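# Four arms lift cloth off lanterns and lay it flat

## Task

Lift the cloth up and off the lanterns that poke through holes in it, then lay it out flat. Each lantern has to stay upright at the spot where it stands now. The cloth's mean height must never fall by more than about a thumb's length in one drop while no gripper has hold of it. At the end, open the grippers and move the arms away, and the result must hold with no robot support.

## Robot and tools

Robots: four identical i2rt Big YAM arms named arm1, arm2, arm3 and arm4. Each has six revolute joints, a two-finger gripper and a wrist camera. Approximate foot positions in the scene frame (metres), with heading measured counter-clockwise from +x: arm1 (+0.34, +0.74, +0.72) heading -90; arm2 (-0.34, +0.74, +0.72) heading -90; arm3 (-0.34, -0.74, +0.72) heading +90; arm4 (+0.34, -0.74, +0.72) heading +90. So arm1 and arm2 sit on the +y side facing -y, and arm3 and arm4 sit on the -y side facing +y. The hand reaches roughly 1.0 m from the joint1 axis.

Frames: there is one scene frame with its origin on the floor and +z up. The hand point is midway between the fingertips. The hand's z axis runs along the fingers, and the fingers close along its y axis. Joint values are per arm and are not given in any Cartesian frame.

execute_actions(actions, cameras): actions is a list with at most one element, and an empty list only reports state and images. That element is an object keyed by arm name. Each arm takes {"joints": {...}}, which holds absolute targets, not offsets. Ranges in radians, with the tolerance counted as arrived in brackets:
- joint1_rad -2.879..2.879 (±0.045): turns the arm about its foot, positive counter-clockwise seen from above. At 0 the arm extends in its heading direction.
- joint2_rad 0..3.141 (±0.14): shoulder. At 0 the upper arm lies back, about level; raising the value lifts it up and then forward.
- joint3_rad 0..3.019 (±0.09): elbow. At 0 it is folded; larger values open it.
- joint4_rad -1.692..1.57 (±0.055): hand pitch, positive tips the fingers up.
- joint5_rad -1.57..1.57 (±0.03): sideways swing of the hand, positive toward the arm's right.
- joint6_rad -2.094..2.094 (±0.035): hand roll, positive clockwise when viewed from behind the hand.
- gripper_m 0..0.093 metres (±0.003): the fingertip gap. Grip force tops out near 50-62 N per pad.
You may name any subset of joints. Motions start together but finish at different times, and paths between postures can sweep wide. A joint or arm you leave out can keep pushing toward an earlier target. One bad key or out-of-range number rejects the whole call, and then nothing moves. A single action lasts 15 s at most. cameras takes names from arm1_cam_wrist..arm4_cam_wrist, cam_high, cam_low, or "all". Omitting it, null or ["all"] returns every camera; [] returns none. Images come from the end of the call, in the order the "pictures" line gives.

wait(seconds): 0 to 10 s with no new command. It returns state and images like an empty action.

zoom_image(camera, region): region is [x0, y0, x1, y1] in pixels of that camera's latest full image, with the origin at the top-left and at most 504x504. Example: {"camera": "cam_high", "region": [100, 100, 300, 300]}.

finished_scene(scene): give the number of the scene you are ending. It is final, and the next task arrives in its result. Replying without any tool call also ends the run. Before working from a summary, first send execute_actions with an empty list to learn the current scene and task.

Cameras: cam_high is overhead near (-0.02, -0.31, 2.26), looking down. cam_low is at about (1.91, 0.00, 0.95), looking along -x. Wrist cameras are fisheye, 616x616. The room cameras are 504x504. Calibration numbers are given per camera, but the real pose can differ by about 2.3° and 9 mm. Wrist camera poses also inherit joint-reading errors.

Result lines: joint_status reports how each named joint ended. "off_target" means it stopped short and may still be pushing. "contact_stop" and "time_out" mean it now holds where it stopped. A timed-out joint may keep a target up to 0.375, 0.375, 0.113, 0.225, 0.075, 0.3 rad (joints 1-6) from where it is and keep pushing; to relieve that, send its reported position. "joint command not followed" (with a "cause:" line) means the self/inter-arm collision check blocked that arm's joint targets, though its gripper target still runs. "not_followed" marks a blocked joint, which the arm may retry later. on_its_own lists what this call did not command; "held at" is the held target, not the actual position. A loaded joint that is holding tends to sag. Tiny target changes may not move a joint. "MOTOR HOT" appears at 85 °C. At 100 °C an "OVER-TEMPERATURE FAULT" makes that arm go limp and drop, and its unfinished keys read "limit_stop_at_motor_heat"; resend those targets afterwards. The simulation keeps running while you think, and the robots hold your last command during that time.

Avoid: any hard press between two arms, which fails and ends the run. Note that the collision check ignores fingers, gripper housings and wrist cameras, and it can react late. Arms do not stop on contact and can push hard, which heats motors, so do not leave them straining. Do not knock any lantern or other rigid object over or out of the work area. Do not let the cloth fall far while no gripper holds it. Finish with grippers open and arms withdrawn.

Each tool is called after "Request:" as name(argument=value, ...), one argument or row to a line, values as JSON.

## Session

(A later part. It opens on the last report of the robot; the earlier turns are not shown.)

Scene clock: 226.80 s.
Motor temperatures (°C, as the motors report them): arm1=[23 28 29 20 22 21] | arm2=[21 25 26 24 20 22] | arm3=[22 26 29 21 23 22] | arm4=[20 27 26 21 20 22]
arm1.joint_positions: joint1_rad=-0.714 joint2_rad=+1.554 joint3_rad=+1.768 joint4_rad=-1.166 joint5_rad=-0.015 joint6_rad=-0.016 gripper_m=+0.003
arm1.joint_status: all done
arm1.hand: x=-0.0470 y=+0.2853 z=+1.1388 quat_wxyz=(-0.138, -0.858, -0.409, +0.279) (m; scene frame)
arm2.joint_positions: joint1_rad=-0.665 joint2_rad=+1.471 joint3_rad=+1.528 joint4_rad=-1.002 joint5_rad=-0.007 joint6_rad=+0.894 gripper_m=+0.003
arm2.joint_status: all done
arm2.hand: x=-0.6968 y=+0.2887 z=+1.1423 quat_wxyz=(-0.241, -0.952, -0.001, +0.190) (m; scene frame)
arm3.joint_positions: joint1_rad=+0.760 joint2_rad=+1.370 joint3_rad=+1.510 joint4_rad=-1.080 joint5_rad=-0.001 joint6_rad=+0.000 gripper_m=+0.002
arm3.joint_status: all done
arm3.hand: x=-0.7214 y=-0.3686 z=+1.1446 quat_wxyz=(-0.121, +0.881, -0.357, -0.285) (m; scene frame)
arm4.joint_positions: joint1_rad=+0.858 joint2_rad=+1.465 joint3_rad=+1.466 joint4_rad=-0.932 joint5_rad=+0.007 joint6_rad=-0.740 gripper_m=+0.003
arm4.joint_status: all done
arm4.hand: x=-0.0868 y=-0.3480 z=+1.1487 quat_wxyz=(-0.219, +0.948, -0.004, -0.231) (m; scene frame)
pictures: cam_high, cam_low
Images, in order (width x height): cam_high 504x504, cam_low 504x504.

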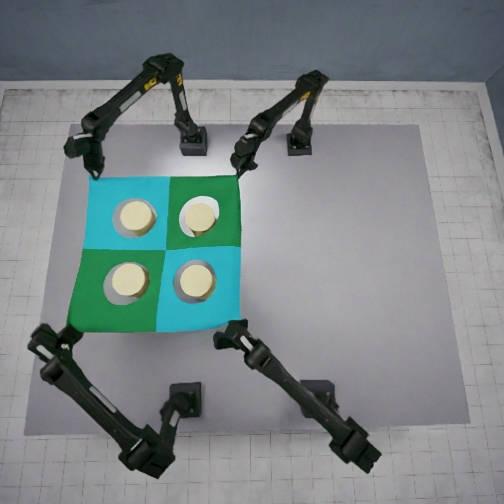

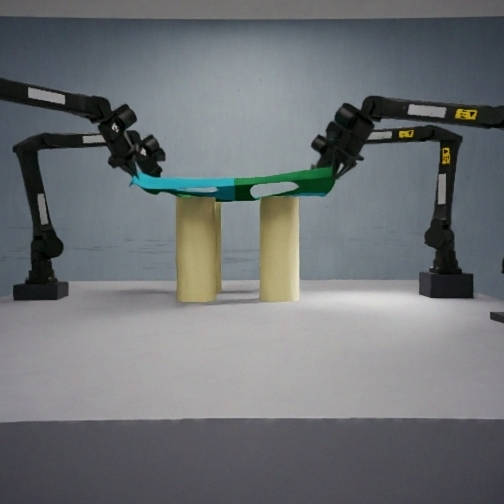

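Request:
execute_actions(
  actions=[
    {"arm1": {"joints": {"joint2_rad": 1.514, "joint3_rad": 2.005, "joint4_rad": -1.19}}, "arm2": {"joints": {"joint2_rad": 1.414, "joint3_rad": 1.73, "joint4_rad": -1.02}}, "arm3": {"joints": {"joint2_rad": 1.341, "joint3_rad": 1.737, "joint4_rad": -1.10}}, "arm4": {"joints": {"joint2_rad": 1.385, "joint3_rad": 1.611, "joint4_rad": -0.95}}},
  ],
  cameras=["cam_low"],
)

Request:
execute_actions(
  actions=[
    {"arm1": {"joints": {"joint1_rad": -0.44, "joint2_rad": 1.268, "joint3_rad": 1.732, "joint4_rad": -1.19, "joint6_rad": 0.257}}, "arm2": {"joints": {"joint1_rad": -0.373, "joint2_rad": 1.186, "joint3_rad": 1.498, "joint4_rad": -1.04, "joint6_rad": 1.186}}, "arm3": {"joints": {"joint1_rad": 0.462, "joint2_rad": 1.072, "joint3_rad": 1.498, "joint4_rad": -1.16, "joint6_rad": -0.298}}, "arm4": {"joints": {"joint1_rad": 0.5925, "joint2_rad": 1.102, "joint3_rad": 1.365, "joint4_rad": -0.995, "joint6_rad": -1.0}}},
  ],
  cameras=["cam_high", "cam_low"],
)

Scene clock: 262.83 s.
Motor temperatures (°C, as the motors report them): arm1=[23 27 32 20 22 21] | arm2=[21 24 30 24 21 22] | arm3=[22 25 34 21 23 22] | arm4=[20 26 30 21 20 22]
arm1.joint_positions: joint1_rad=-0.714 joint2_rad=+1.528 joint3_rad=+1.956 joint4_rad=-1.179 joint5_rad=-0.015 joint6_rad=-0.016 gripper_m=+0.003
arm1.joint_status: all done
arm1.hand: x=-0.0474 y=+0.2856 z=+1.2500 quat_wxyz=(-0.176, -0.825, -0.394, +0.365) (m; scene frame)
arm2.joint_positions: joint1_rad=-0.665 joint2_rad=+1.407 joint3_rad=+1.674 joint4_rad=-1.012 joint5_rad=-0.007 joint6_rad=+0.894 gripper_m=+0.003
arm2.joint_status: all done
arm2.hand: x=-0.6964 y=+0.2890 z=+1.2548 quat_wxyz=(-0.313, -0.917, -0.001, +0.248) (m; scene frame)
arm3.joint_positions: joint1_rad=+0.760 joint2_rad=+1.338 joint3_rad=+1.687 joint4_rad=-1.095 joint5_rad=-0.001 joint6_rad=+0.000 gripper_m=+0.002
arm3.joint_status: all done
arm3.hand: x=-0.7252 y=-0.3666 z=+1.2536 quat_wxyz=(-0.155, +0.849, -0.343, -0.370) (m; scene frame)
arm4.joint_positions: joint1_rad=+0.858 joint2_rad=+1.386 joint3_rad=+1.579 joint4_rad=-0.941 joint5_rad=+0.007 joint6_rad=-0.740 gripper_m=+0.003
arm4.joint_status: all done
arm4.hand: x=-0.0836 y=-0.3517 z=+1.2525 quat_wxyz=(-0.276, +0.915, -0.004, -0.294) (m; scene frame)
pictures: cam_low
Images, in order (width x height): cam_low 504x504.

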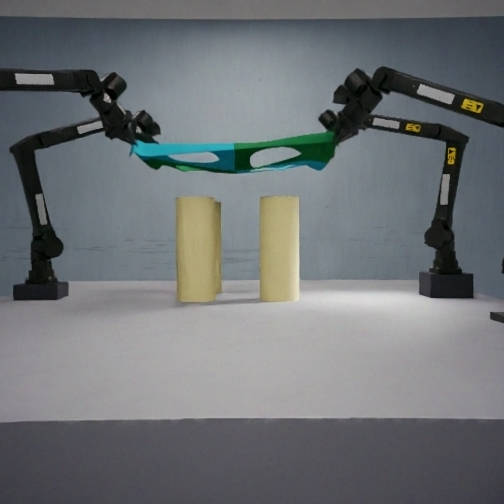

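Scene clock: 264.17 s.
Motor temperatures (°C, as the motors report them): arm1=[23 27 31 20 22 21] | arm2=[21 24 30 24 21 22] | arm3=[22 25 34 21 23 22] | arm4=[20 26 30 21 20 22]
arm1.joint_positions: joint1_rad=-0.436 joint2_rad=+1.283 joint3_rad=+1.727 joint4_rad=-1.182 joint5_rad=-0.015 joint6_rad=+0.243 gripper_m=+0.003
arm1.joint_status: all done
arm1.hand: x=+0.1326 y=+0.2839 z=+1.2578 quat_wxyz=(-0.269, -0.818, -0.402, +0.310) (m; scene frame)
arm2.joint_positions: joint1_rad=-0.359 joint2_rad=+1.184 joint3_rad=+1.506 joint4_rad=-1.030 joint5_rad=-0.006 joint6_rad=+1.175 gripper_m=+0.003
arm2.joint_status: all done
arm2.hand: x=-0.5137 y=+0.2808 z=+1.2736 quat_wxyz=(-0.387, -0.909, -0.012, +0.154) (m; scene frame)
arm3.joint_positions: joint1_rad=+0.446 joint2_rad=+1.068 joint3_rad=+1.497 joint4_rad=-1.152 joint5_rad=-0.002 joint6_rad=-0.284 gripper_m=+0.002
arm3.joint_status: all done
arm3.hand: x=-0.5390 y=-0.3627 z=+1.2676 quat_wxyz=(-0.264, +0.839, -0.354, -0.317) (m; scene frame)
arm4.joint_positions: joint1_rad=+0.586 joint2_rad=+1.105 joint3_rad=+1.367 joint4_rad=-0.988 joint5_rad=+0.006 joint6_rad=-0.984 gripper_m=+0.003
arm4.joint_status: all done
arm4.hand: x=+0.0938 y=-0.3463 z=+1.2656 quat_wxyz=(-0.350, +0.910, -0.017, -0.220) (m; scene frame)
pictures: cam_high, cam_low
Images, in order (width x height): cam_high 504x504, cam_low 504x504.

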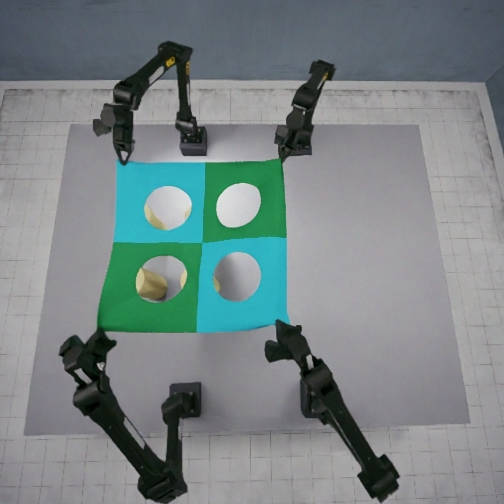

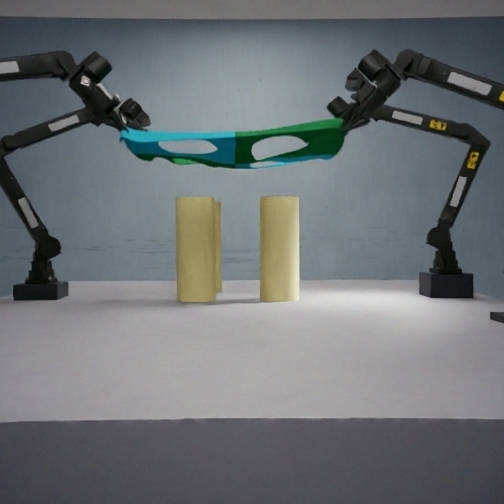

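Working well. Continue the translation.

Request:
execute_actions(
  actions=[
    {"arm1": {"joints": {"joint1_rad": -0.078, "joint2_rad": 1.155, "joint3_rad": 1.64, "joint4_rad": -1.21, "joint6_rad": 0.62}}, "arm2": {"joints": {"joint1_rad": -0.005, "joint2_rad": 1.094, "joint3_rad": 1.42, "joint4_rad": -1.065, "joint6_rad": 1.56}}, "arm3": {"joints": {"joint1_rad": 0.035, "joint2_rad": 0.954, "joint3_rad": 1.42, "joint4_rad": -1.208, "joint6_rad": -0.733}}, "arm4": {"joints": {"joint1_rad": 0.205, "joint2_rad": 0.938, "joint3_rad": 1.255, "joint4_rad": -1.054, "joint6_rad": -1.396}}},
  ],
  cameras=["cam_high"],
)

Request:
execute_actions(
  actions=[
    {"arm1": {"joints": {"joint1_rad": 0.30, "joint2_rad": 1.223, "joint3_rad": 1.715, "joint4_rad": -1.185, "joint6_rad": 1.0}}, "arm2": {"joints": {"joint1_rad": 0.372, "joint2_rad": 1.175, "joint3_rad": 1.51, "joint4_rad": -1.03, "joint6_rad": 1.937}}, "arm3": {"joints": {"joint1_rad": -0.42, "joint2_rad": 1.03, "joint3_rad": 1.495, "joint4_rad": -1.16, "joint6_rad": -1.188}}, "arm4": {"joints": {"joint1_rad": -0.24, "joint2_rad": 0.972, "joint3_rad": 1.295, "joint4_rad": -1.03, "joint6_rad": -1.84}}},
  ],
  cameras=["cam_high", "cam_low"],
)

Scene clock: 270.27 s.
Motor temperatures (°C, as the motors report them): arm1=[23 27 31 20 22 21] | arm2=[21 24 29 24 21 22] | arm3=[22 25 33 21 23 22] | arm4=[20 26 29 21 20 22]
arm1.joint_positions: joint1_rad=-0.080 joint2_rad=+1.173 joint3_rad=+1.631 joint4_rad=-1.199 joint5_rad=-0.015 joint6_rad=+0.606 gripper_m=+0.003
arm1.joint_status: all done
arm1.hand: x=+0.3098 y=+0.2858 z=+1.2543 quat_wxyz=(-0.359, -0.820, -0.400, +0.197) (m; scene frame)
arm2.joint_positions: joint1_rad=+0.001 joint2_rad=+1.105 joint3_rad=+1.424 joint4_rad=-1.052 joint5_rad=-0.003 joint6_rad=+1.550 gripper_m=+0.003
arm2.joint_status: all done
arm2.hand: x=-0.3412 y=+0.2805 z=+1.2606 quat_wxyz=(-0.405, -0.914, -0.004, +0.005) (m; scene frame)
arm3.joint_positions: joint1_rad=+0.030 joint2_rad=+0.961 joint3_rad=+1.412 joint4_rad=-1.195 joint5_rad=-0.003 joint6_rad=-0.719 gripper_m=+0.002
arm3.joint_status: all done
arm3.hand: x=-0.3648 y=-0.3595 z=+1.2573 quat_wxyz=(-0.364, +0.846, -0.347, -0.178) (m; scene frame)
arm4.joint_positions: joint1_rad=+0.214 joint2_rad=+0.938 joint3_rad=+1.252 joint4_rad=-1.041 joint5_rad=+0.006 joint6_rad=-1.381 gripper_m=+0.003
arm4.joint_status: all done
arm4.hand: x=+0.2664 y=-0.3499 z=+1.2611 quat_wxyz=(-0.407, +0.911, -0.006, -0.074) (m; scene frame)
pictures: cam_high
Images, in order (width x height): cam_high 504x504.

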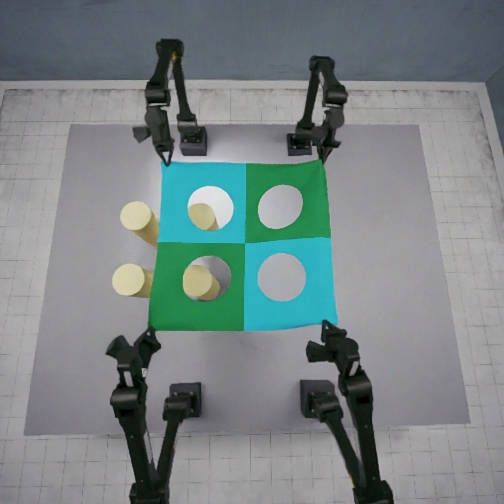

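Scene clock: 271.73 s.
Motor temperatures (°C, as the motors report them): arm1=[23 27 31 20 22 21] | arm2=[21 24 29 24 21 22] | arm3=[22 25 33 21 23 22] | arm4=[20 26 30 21 20 22]
arm1.joint_positions: joint1_rad=+0.300 joint2_rad=+1.239 joint3_rad=+1.652 joint4_rad=-1.198 joint5_rad=-0.013 joint6_rad=+0.986 gripper_m=+0.003
arm1.joint_status: all done
arm1.hand: x=+0.4897 y=+0.2845 z=+1.2344 quat_wxyz=(-0.384, -0.828, -0.404, +0.050) (m; scene frame)
arm2.joint_positions: joint1_rad=+0.381 joint2_rad=+1.192 joint3_rad=+1.438 joint4_rad=-1.051 joint5_rad=+0.000 joint6_rad=+1.928 gripper_m=+0.003
arm2.joint_status: all done
arm2.hand: x=-0.1612 y=+0.2849 z=+1.2292 quat_wxyz=(-0.348, -0.928, -0.005, -0.133) (m; scene frame)
arm3.joint_positions: joint1_rad=-0.423 joint2_rad=+1.045 joint3_rad=+1.435 joint4_rad=-1.180 joint5_rad=-0.007 joint6_rad=-1.174 gripper_m=+0.002
arm3.joint_status: all done
arm3.hand: x=-0.1824 y=-0.3573 z=+1.2419 quat_wxyz=(-0.385, +0.854, -0.350, -0.003) (m; scene frame)
arm4.joint_positions: joint1_rad=-0.228 joint2_rad=+0.976 joint3_rad=+1.252 joint4_rad=-1.040 joint5_rad=+0.002 joint6_rad=-1.827 gripper_m=+0.003
arm4.joint_status: all done
arm4.hand: x=+0.4440 y=-0.3465 z=+1.2460 quat_wxyz=(-0.383, +0.918, -0.005, +0.100) (m; scene frame)
pictures: cam_high, cam_low
Images, in order (width x height): cam_high 504x504, cam_low 504x504.

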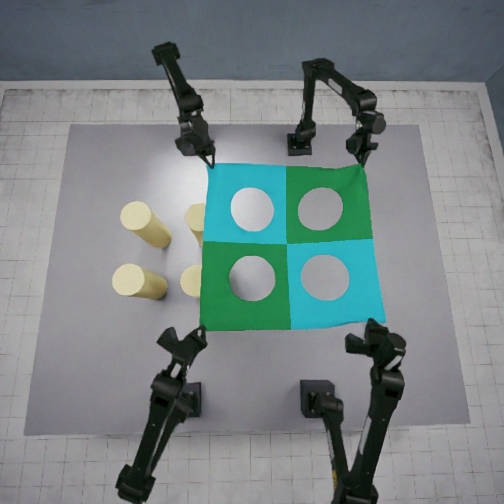

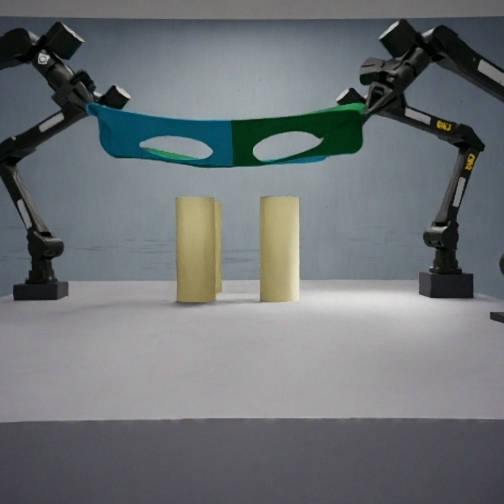

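Request:
execute_actions(
  actions=[
    {"arm1": {"joints": {"joint1_rad": 0.62, "joint2_rad": 1.457, "joint3_rad": 1.65, "joint4_rad": -1.14, "joint6_rad": 1.32}}, "arm2": {"joints": {"joint1_rad": 0.672, "joint2_rad": 1.447, "joint3_rad": 1.50, "joint4_rad": -0.985, "joint6_rad": 2.09}}, "arm3": {"joints": {"joint1_rad": -0.762, "joint2_rad": 1.295, "joint3_rad": 1.41, "joint4_rad": -1.065, "joint6_rad": -1.525}}, "arm4": {"joints": {"joint1_rad": -0.622, "joint2_rad": 1.25, "joint3_rad": 1.22, "joint4_rad": -0.925, "joint6_rad": -2.09}}},
  ],
  cameras=["cam_high"],
)

Request:
execute_actions(
  actions=[
    {"arm1": {"joints": {"joint2_rad": 1.596, "joint3_rad": 1.455, "joint4_rad": -1.06}}, "arm2": {"joints": {"joint2_rad": 1.635, "joint3_rad": 1.348, "joint4_rad": -0.912}}, "arm3": {"joints": {"joint2_rad": 1.461, "joint3_rad": 1.226, "joint4_rad": -0.965}}, "arm4": {"joints": {"joint2_rad": 1.47, "joint3_rad": 1.076, "joint4_rad": -0.81}}},
  ],
  cameras=["cam_low"],
)

Request:
execute_actions(
  actions=[
    {"arm1": {"joints": {"joint2_rad": 1.827, "joint3_rad": 1.415, "joint4_rad": -1.02}}, "arm2": {"joints": {"joint2_rad": 1.903, "joint3_rad": 1.365, "joint4_rad": -0.887}}, "arm3": {"joints": {"joint2_rad": 1.725, "joint3_rad": 1.188, "joint4_rad": -0.892}}, "arm4": {"joints": {"joint2_rad": 1.785, "joint3_rad": 1.085, "joint4_rad": -0.735}}},
  ],
  cameras=["cam_high", "cam_low"],
)

Scene clock: 294.83 s.
Motor temperatures (°C, as the motors report them): arm1=[23 26 34 20 22 21] | arm2=[21 24 33 24 20 22] | arm3=[22 24 36 21 23 22] | arm4=[20 25 32 21 20 22]
arm1.joint_positions: joint1_rad=+0.614 joint2_rad=+1.470 joint3_rad=+1.628 joint4_rad=-1.153 joint5_rad=-0.012 joint6_rad=+1.305 gripper_m=+0.003
arm1.joint_status: all done
arm1.hand: x=+0.6691 y=+0.2914 z=+1.1116 quat_wxyz=(-0.283, -0.862, -0.418, -0.052) (m; scene frame)
arm2.joint_positions: joint1_rad=+0.672 joint2_rad=+1.462 joint3_rad=+1.456 joint4_rad=-0.989 joint5_rad=+0.003 joint6_rad=+2.084 gripper_m=+0.003
arm2.joint_status: all done
arm2.hand: x=+0.0093 y=+0.2923 z=+1.1120 quat_wxyz=(-0.236, -0.957, -0.069, -0.156) (m; scene frame)
arm3.joint_positions: joint1_rad=-0.763 joint2_rad=+1.320 joint3_rad=+1.395 joint4_rad=-1.074 joint5_rad=-0.012 joint6_rad=-1.512 gripper_m=+0.002
arm3.joint_status: all done
arm3.hand: x=-0.0020 y=-0.3619 z=+1.1166 quat_wxyz=(-0.273, +0.886, -0.364, +0.089) (m; scene frame)
arm4.joint_positions: joint1_rad=-0.615 joint2_rad=+1.251 joint3_rad=+1.204 joint4_rad=-0.934 joint5_rad=-0.005 joint6_rad=-2.077 gripper_m=+0.003
arm4.joint_status: all done
joint sent to its limit — the command would take arm4.joint6_rad past its lower limit, so that joint was sent only as far as its limit.
arm4.hand: x=+0.6291 y=-0.3552 z=+1.1185 quat_wxyz=(-0.248, +0.954, -0.069, +0.155) (m; scene frame)
pictures: cam_high
Images, in order (width x height): cam_high 504x504.

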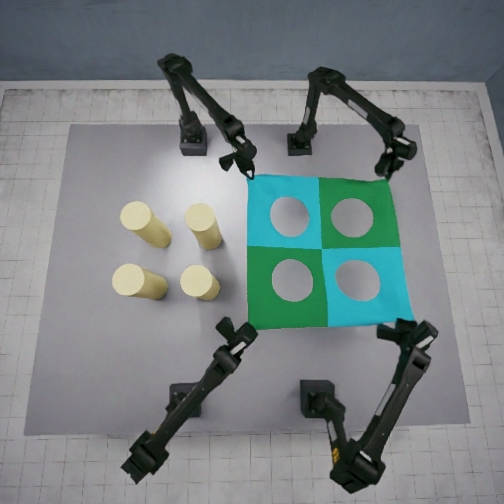

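Scene clock: 296.10 s.
Motor temperatures (°C, as the motors report them): arm1=[23 26 34 20 22 21] | arm2=[21 24 32 24 20 22] | arm3=[22 24 36 21 23 22] | arm4=[20 25 32 21 20 22]
arm1.joint_positions: joint1_rad=+0.614 joint2_rad=+1.612 joint3_rad=+1.434 joint4_rad=-1.069 joint5_rad=-0.012 joint6_rad=+1.306 gripper_m=+0.003
arm1.joint_status: all done
arm1.hand: x=+0.6666 y=+0.2914 z=+0.9491 quat_wxyz=(-0.162, -0.888, -0.428, -0.030) (m; scene frame)
arm2.joint_positions: joint1_rad=+0.672 joint2_rad=+1.646 joint3_rad=+1.346 joint4_rad=-0.913 joint5_rad=+0.004 joint6_rad=+2.084 gripper_m=+0.003
arm2.joint_status: all done
arm2.hand: x=+0.0123 y=+0.2890 z=+0.9660 quat_wxyz=(-0.147, -0.982, -0.071, -0.097) (m; scene frame)
arm3.joint_positions: joint1_rad=-0.763 joint2_rad=+1.487 joint3_rad=+1.214 joint4_rad=-0.969 joint5_rad=-0.013 joint6_rad=-1.513 gripper_m=+0.002
arm3.joint_status: all done
arm3.hand: x=-0.0029 y=-0.3625 z=+0.9585 quat_wxyz=(-0.162, +0.911, -0.375, +0.050) (m; scene frame)
arm4.joint_positions: joint1_rad=-0.615 joint2_rad=+1.469 joint3_rad=+1.061 joint4_rad=-0.815 joint5_rad=-0.005 joint6_rad=-2.077 gripper_m=+0.003
arm4.joint_status: all done
arm4.hand: x=+0.6285 y=-0.3543 z=+0.9603 quat_wxyz=(-0.150, +0.982, -0.070, +0.091) (m; scene frame)
pictures: cam_low
Images, in order (width x height): cam_low 504x504.

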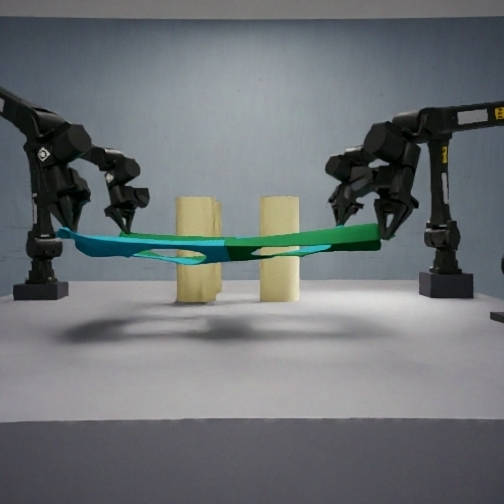

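Scene clock: 297.37 s.
Motor temperatures (°C, as the motors report them): arm1=[23 26 33 20 22 21] | arm2=[21 24 32 24 20 22] | arm3=[22 25 36 21 23 22] | arm4=[20 25 31 21 20 22]
arm1.joint_positions: joint1_rad=+0.614 joint2_rad=+1.847 joint3_rad=+1.401 joint4_rad=-1.024 joint5_rad=-0.012 joint6_rad=+1.306 gripper_m=+0.003
arm1.joint_status: all done
arm1.hand: x=+0.6661 y=+0.2893 z=+0.8108 quat_wxyz=(-0.054, -0.900, -0.432, -0.010) (m; scene frame)
arm2.joint_positions: joint1_rad=+0.672 joint2_rad=+1.911 joint3_rad=+1.346 joint4_rad=-0.882 joint5_rad=+0.005 joint6_rad=+2.084 gripper_m=+0.003
arm2.joint_status: all done
arm2.hand: x=+0.0100 y=+0.2924 z=+0.8225 quat_wxyz=(-0.051, -0.996, -0.073, -0.033) (m; scene frame)
arm3.joint_positions: joint1_rad=-0.760 joint2_rad=+1.751 joint3_rad=+1.185 joint4_rad=-0.892 joint5_rad=-0.015 joint6_rad=-1.513 gripper_m=+0.002
arm3.joint_status: all done
arm3.hand: x=-0.0020 y=-0.3588 z=+0.8226 quat_wxyz=(-0.061, +0.923, -0.379, +0.013) (m; scene frame)
arm4.joint_positions: joint1_rad=-0.615 joint2_rad=+1.786 joint3_rad=+1.061 joint4_rad=-0.734 joint5_rad=-0.005 joint6_rad=-2.077 gripper_m=+0.003
arm4.joint_status: all done
arm4.hand: x=+0.6262 y=-0.3556 z=+0.8172 quat_wxyz=(-0.052, +0.996, -0.071, +0.026) (m; scene frame)
pictures: cam_high, cam_low
Images, in order (width x height): cam_high 504x504, cam_low 504x504.

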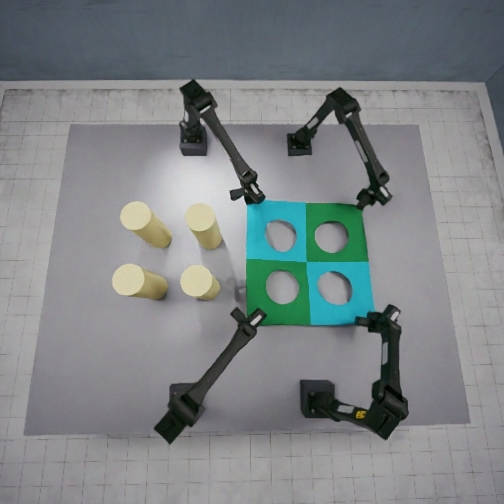

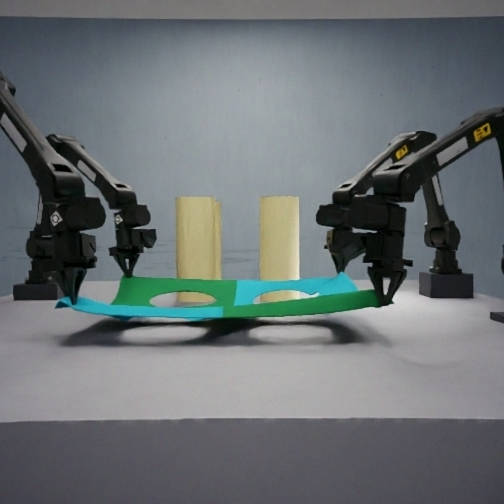

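Request:
execute_actions(
  actions=[
    {"arm1": {"joints": {"joint1_rad": 0.652, "joint2_rad": 1.962, "joint3_rad": 1.415, "joint4_rad": -0.975}}, "arm2": {"joints": {"joint1_rad": 0.688, "joint2_rad": 2.063, "joint3_rad": 1.40, "joint4_rad": -0.89}}, "arm3": {"joints": {"joint1_rad": -0.775, "joint2_rad": 1.882, "joint3_rad": 1.19, "joint4_rad": -0.902}}, "arm4": {"joints": {"joint1_rad": -0.638, "joint2_rad": 1.957, "joint3_rad": 1.132, "joint4_rad": -0.722}}},
  ],
  cameras=["cam_high", "cam_low"],
)

Scene clock: 304.83 s.
Motor temperatures (°C, as the motors report them): arm1=[23 27 32 20 22 21] | arm2=[21 25 30 24 20 22] | arm3=[22 25 34 21 22 22] | arm4=[20 26 30 21 20 22]
arm1.joint_positions: joint1_rad=+0.638 joint2_rad=+1.982 joint3_rad=+1.401 joint4_rad=-0.978 joint5_rad=-0.007 joint6_rad=+1.306 gripper_m=+0.003
arm1.joint_status: all done
arm1.hand: x=+0.6745 y=+0.2977 z=+0.7383 quat_wxyz=(-0.010, -0.896, -0.443, +0.000) (m; scene frame)
arm2.joint_positions: joint1_rad=+0.672 joint2_rad=+2.070 joint3_rad=+1.387 joint4_rad=-0.878 joint5_rad=+0.008 joint6_rad=+2.084 gripper_m=+0.003
arm2.joint_status: all done
arm2.hand: x=+0.0074 y=+0.2954 z=+0.7498 quat_wxyz=(-0.004, -0.997, -0.073, +0.000) (m; scene frame)
arm3.joint_positions: joint1_rad=-0.763 joint2_rad=+1.893 joint3_rad=+1.186 joint4_rad=-0.892 joint5_rad=-0.018 joint6_rad=-1.513 gripper_m=+0.002
arm3.joint_status: all done
arm3.hand: x=-0.0120 y=-0.3717 z=+0.7548 quat_wxyz=(+0.005, +0.924, -0.382, -0.011) (m; scene frame)
arm4.joint_positions: joint1_rad=-0.615 joint2_rad=+1.958 joint3_rad=+1.116 joint4_rad=-0.719 joint5_rad=-0.006 joint6_rad=-2.077 gripper_m=+0.003
arm4.joint_status: all done
arm4.hand: x=+0.6273 y=-0.3532 z=+0.7538 quat_wxyz=(-0.009, +0.997, -0.071, -0.002) (m; scene frame)
pictures: cam_high, cam_low
Images, in order (width x height): cam_high 504x504, cam_low 504x504.

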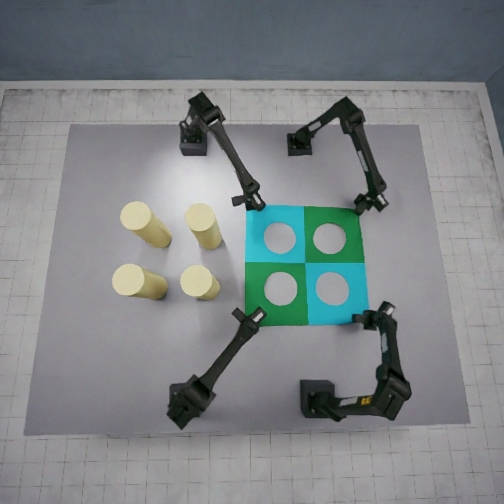

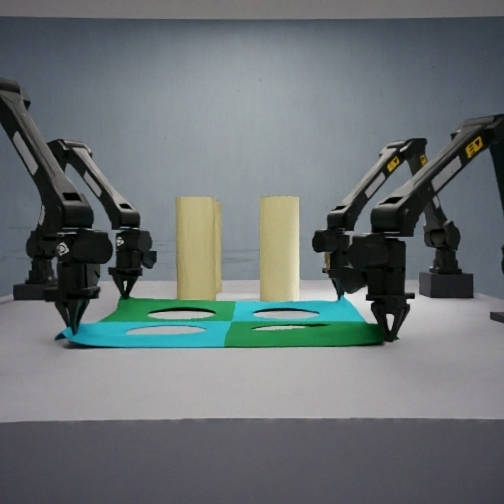

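Release and lift away.

Request:
execute_actions(
  actions=[
    {"arm1": {"joints": {"gripper_m": 0.09}}, "arm2": {"joints": {"gripper_m": 0.09}}, "arm3": {"joints": {"gripper_m": 0.09}}, "arm4": {"joints": {"gripper_m": 0.09}}},
  ],
  cameras=[],
)

Request:
execute_actions(
  actions=[
    {"arm1": {"joints": {"joint2_rad": 1.6}}, "arm2": {"joints": {"joint2_rad": 1.7}}, "arm3": {"joints": {"joint2_rad": 1.5}}, "arm4": {"joints": {"joint2_rad": 1.55}}},
  ],
)

Scene clock: 307.30 s.
Motor temperatures (°C, as the motors report them): arm1=[23 27 31 20 22 21] | arm2=[21 25 30 24 20 22] | arm3=[22 25 33 21 22 22] | arm4=[20 26 30 21 20 22]
arm1.joint_positions: joint1_rad=+0.646 joint2_rad=+1.982 joint3_rad=+1.401 joint4_rad=-0.978 joint5_rad=-0.013 joint6_rad=+1.306 gripper_m=+0.090
arm1.joint_status: all done
arm1.hand: x=+0.6788 y=+0.3011 z=+0.7382 quat_wxyz=(-0.009, -0.895, -0.447, -0.002) (m; scene frame)
arm2.joint_positions: joint1_rad=+0.680 joint2_rad=+2.070 joint3_rad=+1.387 joint4_rad=-0.878 joint5_rad=+0.005 joint6_rad=+2.084 gripper_m=+0.090
arm2.joint_status: all done
arm2.hand: x=+0.0113 y=+0.2985 z=+0.7498 quat_wxyz=(-0.003, -0.997, -0.077, -0.001) (m; scene frame)
arm3.joint_positions: joint1_rad=-0.769 joint2_rad=+1.893 joint3_rad=+1.186 joint4_rad=-0.892 joint5_rad=-0.013 joint6_rad=-1.513 gripper_m=+0.090
arm3.joint_status: all done
arm3.hand: x=-0.0091 y=-0.3743 z=+0.7548 quat_wxyz=(+0.006, +0.923, -0.384, -0.009) (m; scene frame)
arm4.joint_positions: joint1_rad=-0.625 joint2_rad=+1.958 joint3_rad=+1.116 joint4_rad=-0.719 joint5_rad=+0.001 joint6_rad=-2.077 gripper_m=+0.090
arm4.joint_status: all done
arm4.hand: x=+0.6322 y=-0.3569 z=+0.7539 quat_wxyz=(-0.008, +0.997, -0.076, +0.001) (m; scene frame)
pictures: none
No camera images: the call's "cameras" was empty. Leave "cameras" out to get every camera's image.

Scene clock: 308.70 s.
Motor temperatures (°C, as the motors report them): arm1=[23 27 31 20 22 21] | arm2=[21 25 30 24 20 22] | arm3=[22 25 33 21 22 22] | arm4=[20 26 30 21 20 22]
arm1.joint_positions: joint1_rad=+0.646 joint2_rad=+1.602 joint3_rad=+1.401 joint4_rad=-0.978 joint5_rad=-0.014 joint6_rad=+1.306 gripper_m=+0.090
arm1.joint_status: all done
arm1.hand: x=+0.6873 y=+0.2943 z=+0.9466 quat_wxyz=(-0.194, -0.876, -0.440, -0.040) (m; scene frame)
arm2.joint_positions: joint1_rad=+0.680 joint2_rad=+1.704 joint3_rad=+1.387 joint4_rad=-0.878 joint5_rad=+0.005 joint6_rad=+2.084 gripper_m=+0.090
arm2.joint_status: all done
arm2.hand: x=+0.0304 y=+0.2732 z=+0.9555 quat_wxyz=(-0.155, -0.980, -0.075, -0.103) (m; scene frame)
arm3.joint_positions: joint1_rad=-0.769 joint2_rad=+1.492 joint3_rad=+1.183 joint4_rad=-0.892 joint5_rad=-0.013 joint6_rad=-1.513 gripper_m=+0.090
arm3.joint_status: all done
arm3.hand: x=+0.0046 y=-0.3589 z=+0.9484 quat_wxyz=(-0.181, +0.907, -0.376, +0.056) (m; scene frame)
arm4.joint_positions: joint1_rad=-0.625 joint2_rad=+1.541 joint3_rad=+1.116 joint4_rad=-0.719 joint5_rad=+0.001 joint6_rad=-2.077 gripper_m=+0.090
arm4.joint_status: all done
arm4.hand: x=+0.6596 y=-0.3239 z=+0.9591 quat_wxyz=(-0.180, +0.974, -0.076, +0.115) (m; scene frame)
pictures: arm1_cam_wrist, arm2_cam_wrist, arm3_cam_wrist, arm4_cam_wrist, cam_high, cam_low
camera_calibration (this result's frames):
arm1_cam_wrist: T_world_to_cam=[[-0.754209, 0.535002, -0.380713, 0.723887], [0.354372, 0.819745, 0.449932, -0.907388], [0.552802, 0.204429, -0.807848, 0.455134], [0, 0, 0, 1]] pos_world=[0.615916, 0.263503, 1.05154]
arm2_cam_wrist: T_world_to_cam=[[-0.10786, 0.940387, -0.322549, 0.0616106], [0.649141, 0.31235, 0.69358, -0.763357], [0.752982, -0.13457, -0.644134, 0.7511], [0, 0, 0, 1]] pos_world=[-0.0633933, 0.281573, 1.03313]
arm3_cam_wrist: T_world_to_cam=[[0.660963, 0.65463, 0.366861, -0.114775], [0.442916, -0.734959, 0.513479, -0.744502], [0.605767, -0.176902, -0.775727, 0.794441], [0, 0, 0, 1]] pos_world=[-0.0756318, -0.331505, 1.04066]
arm4_cam_wrist: T_world_to_cam=[[0.0991487, 0.924661, 0.367656, -0.119989], [0.627904, -0.344766, 0.697762, -1.19253], [0.771949, 0.16167, -0.614782, 0.253407], [0, 0, 0, 1]] pos_world=[0.565075, -0.341164, 1.03201]
Images, in order (width x height): arm1_cam_wrist 616x616, arm2_cam_wrist 616x616, arm3_cam_wrist 616x616, arm4_cam_wrist 616x616, cam_high 504x504, cam_low 504x504.

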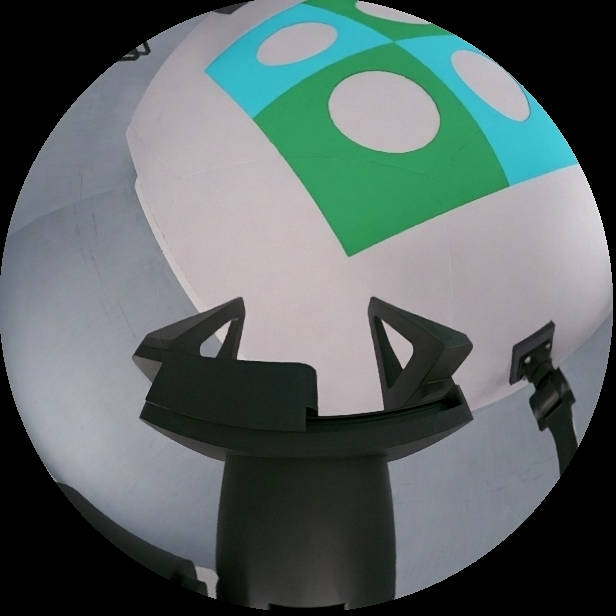

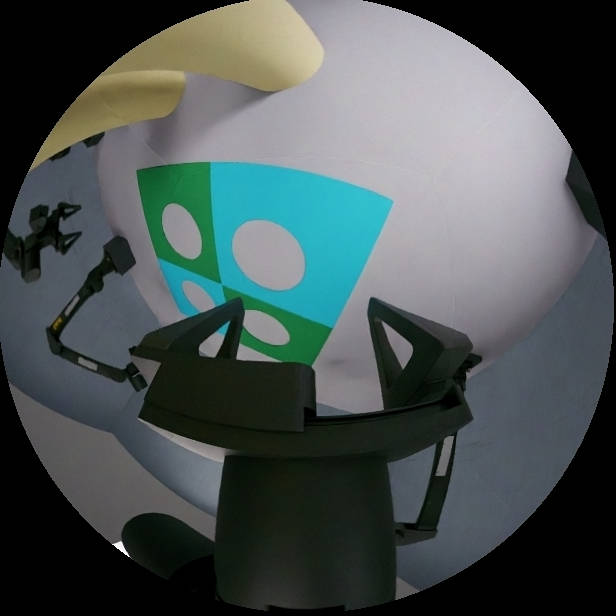

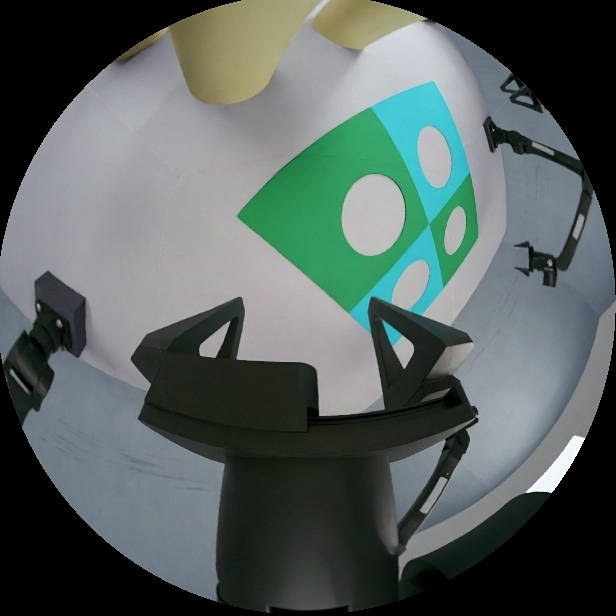

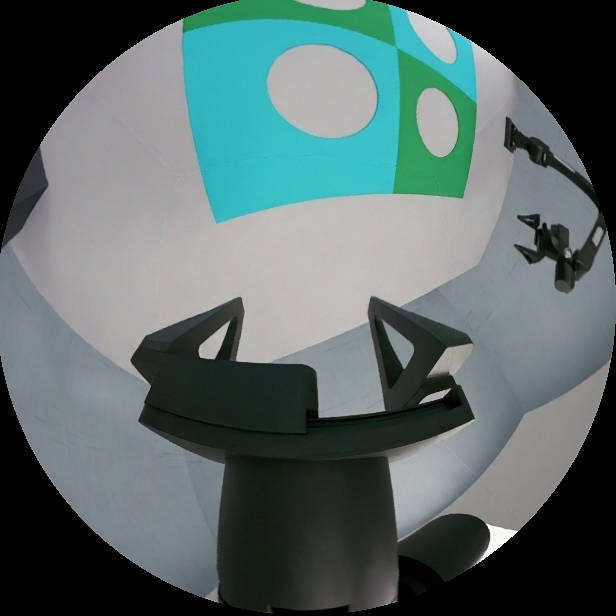

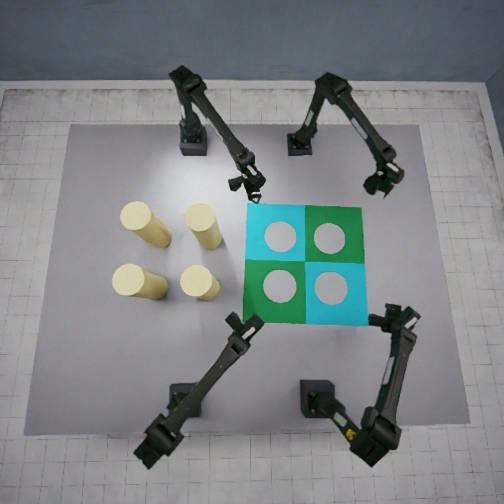

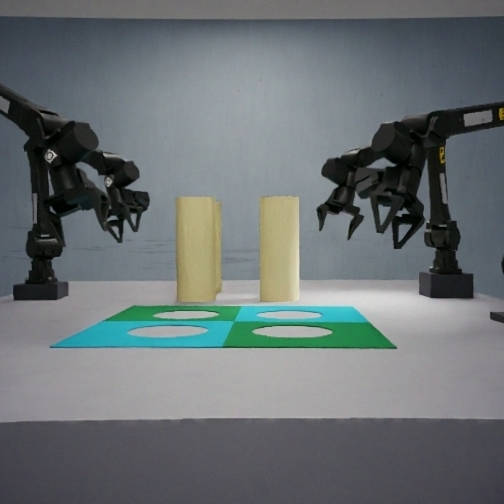

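The cloth is flat, the lanterns are still standing, and the arms are clear.

Request:
finished_scene(
  scene=1,
)

The scene is finished: the task was done.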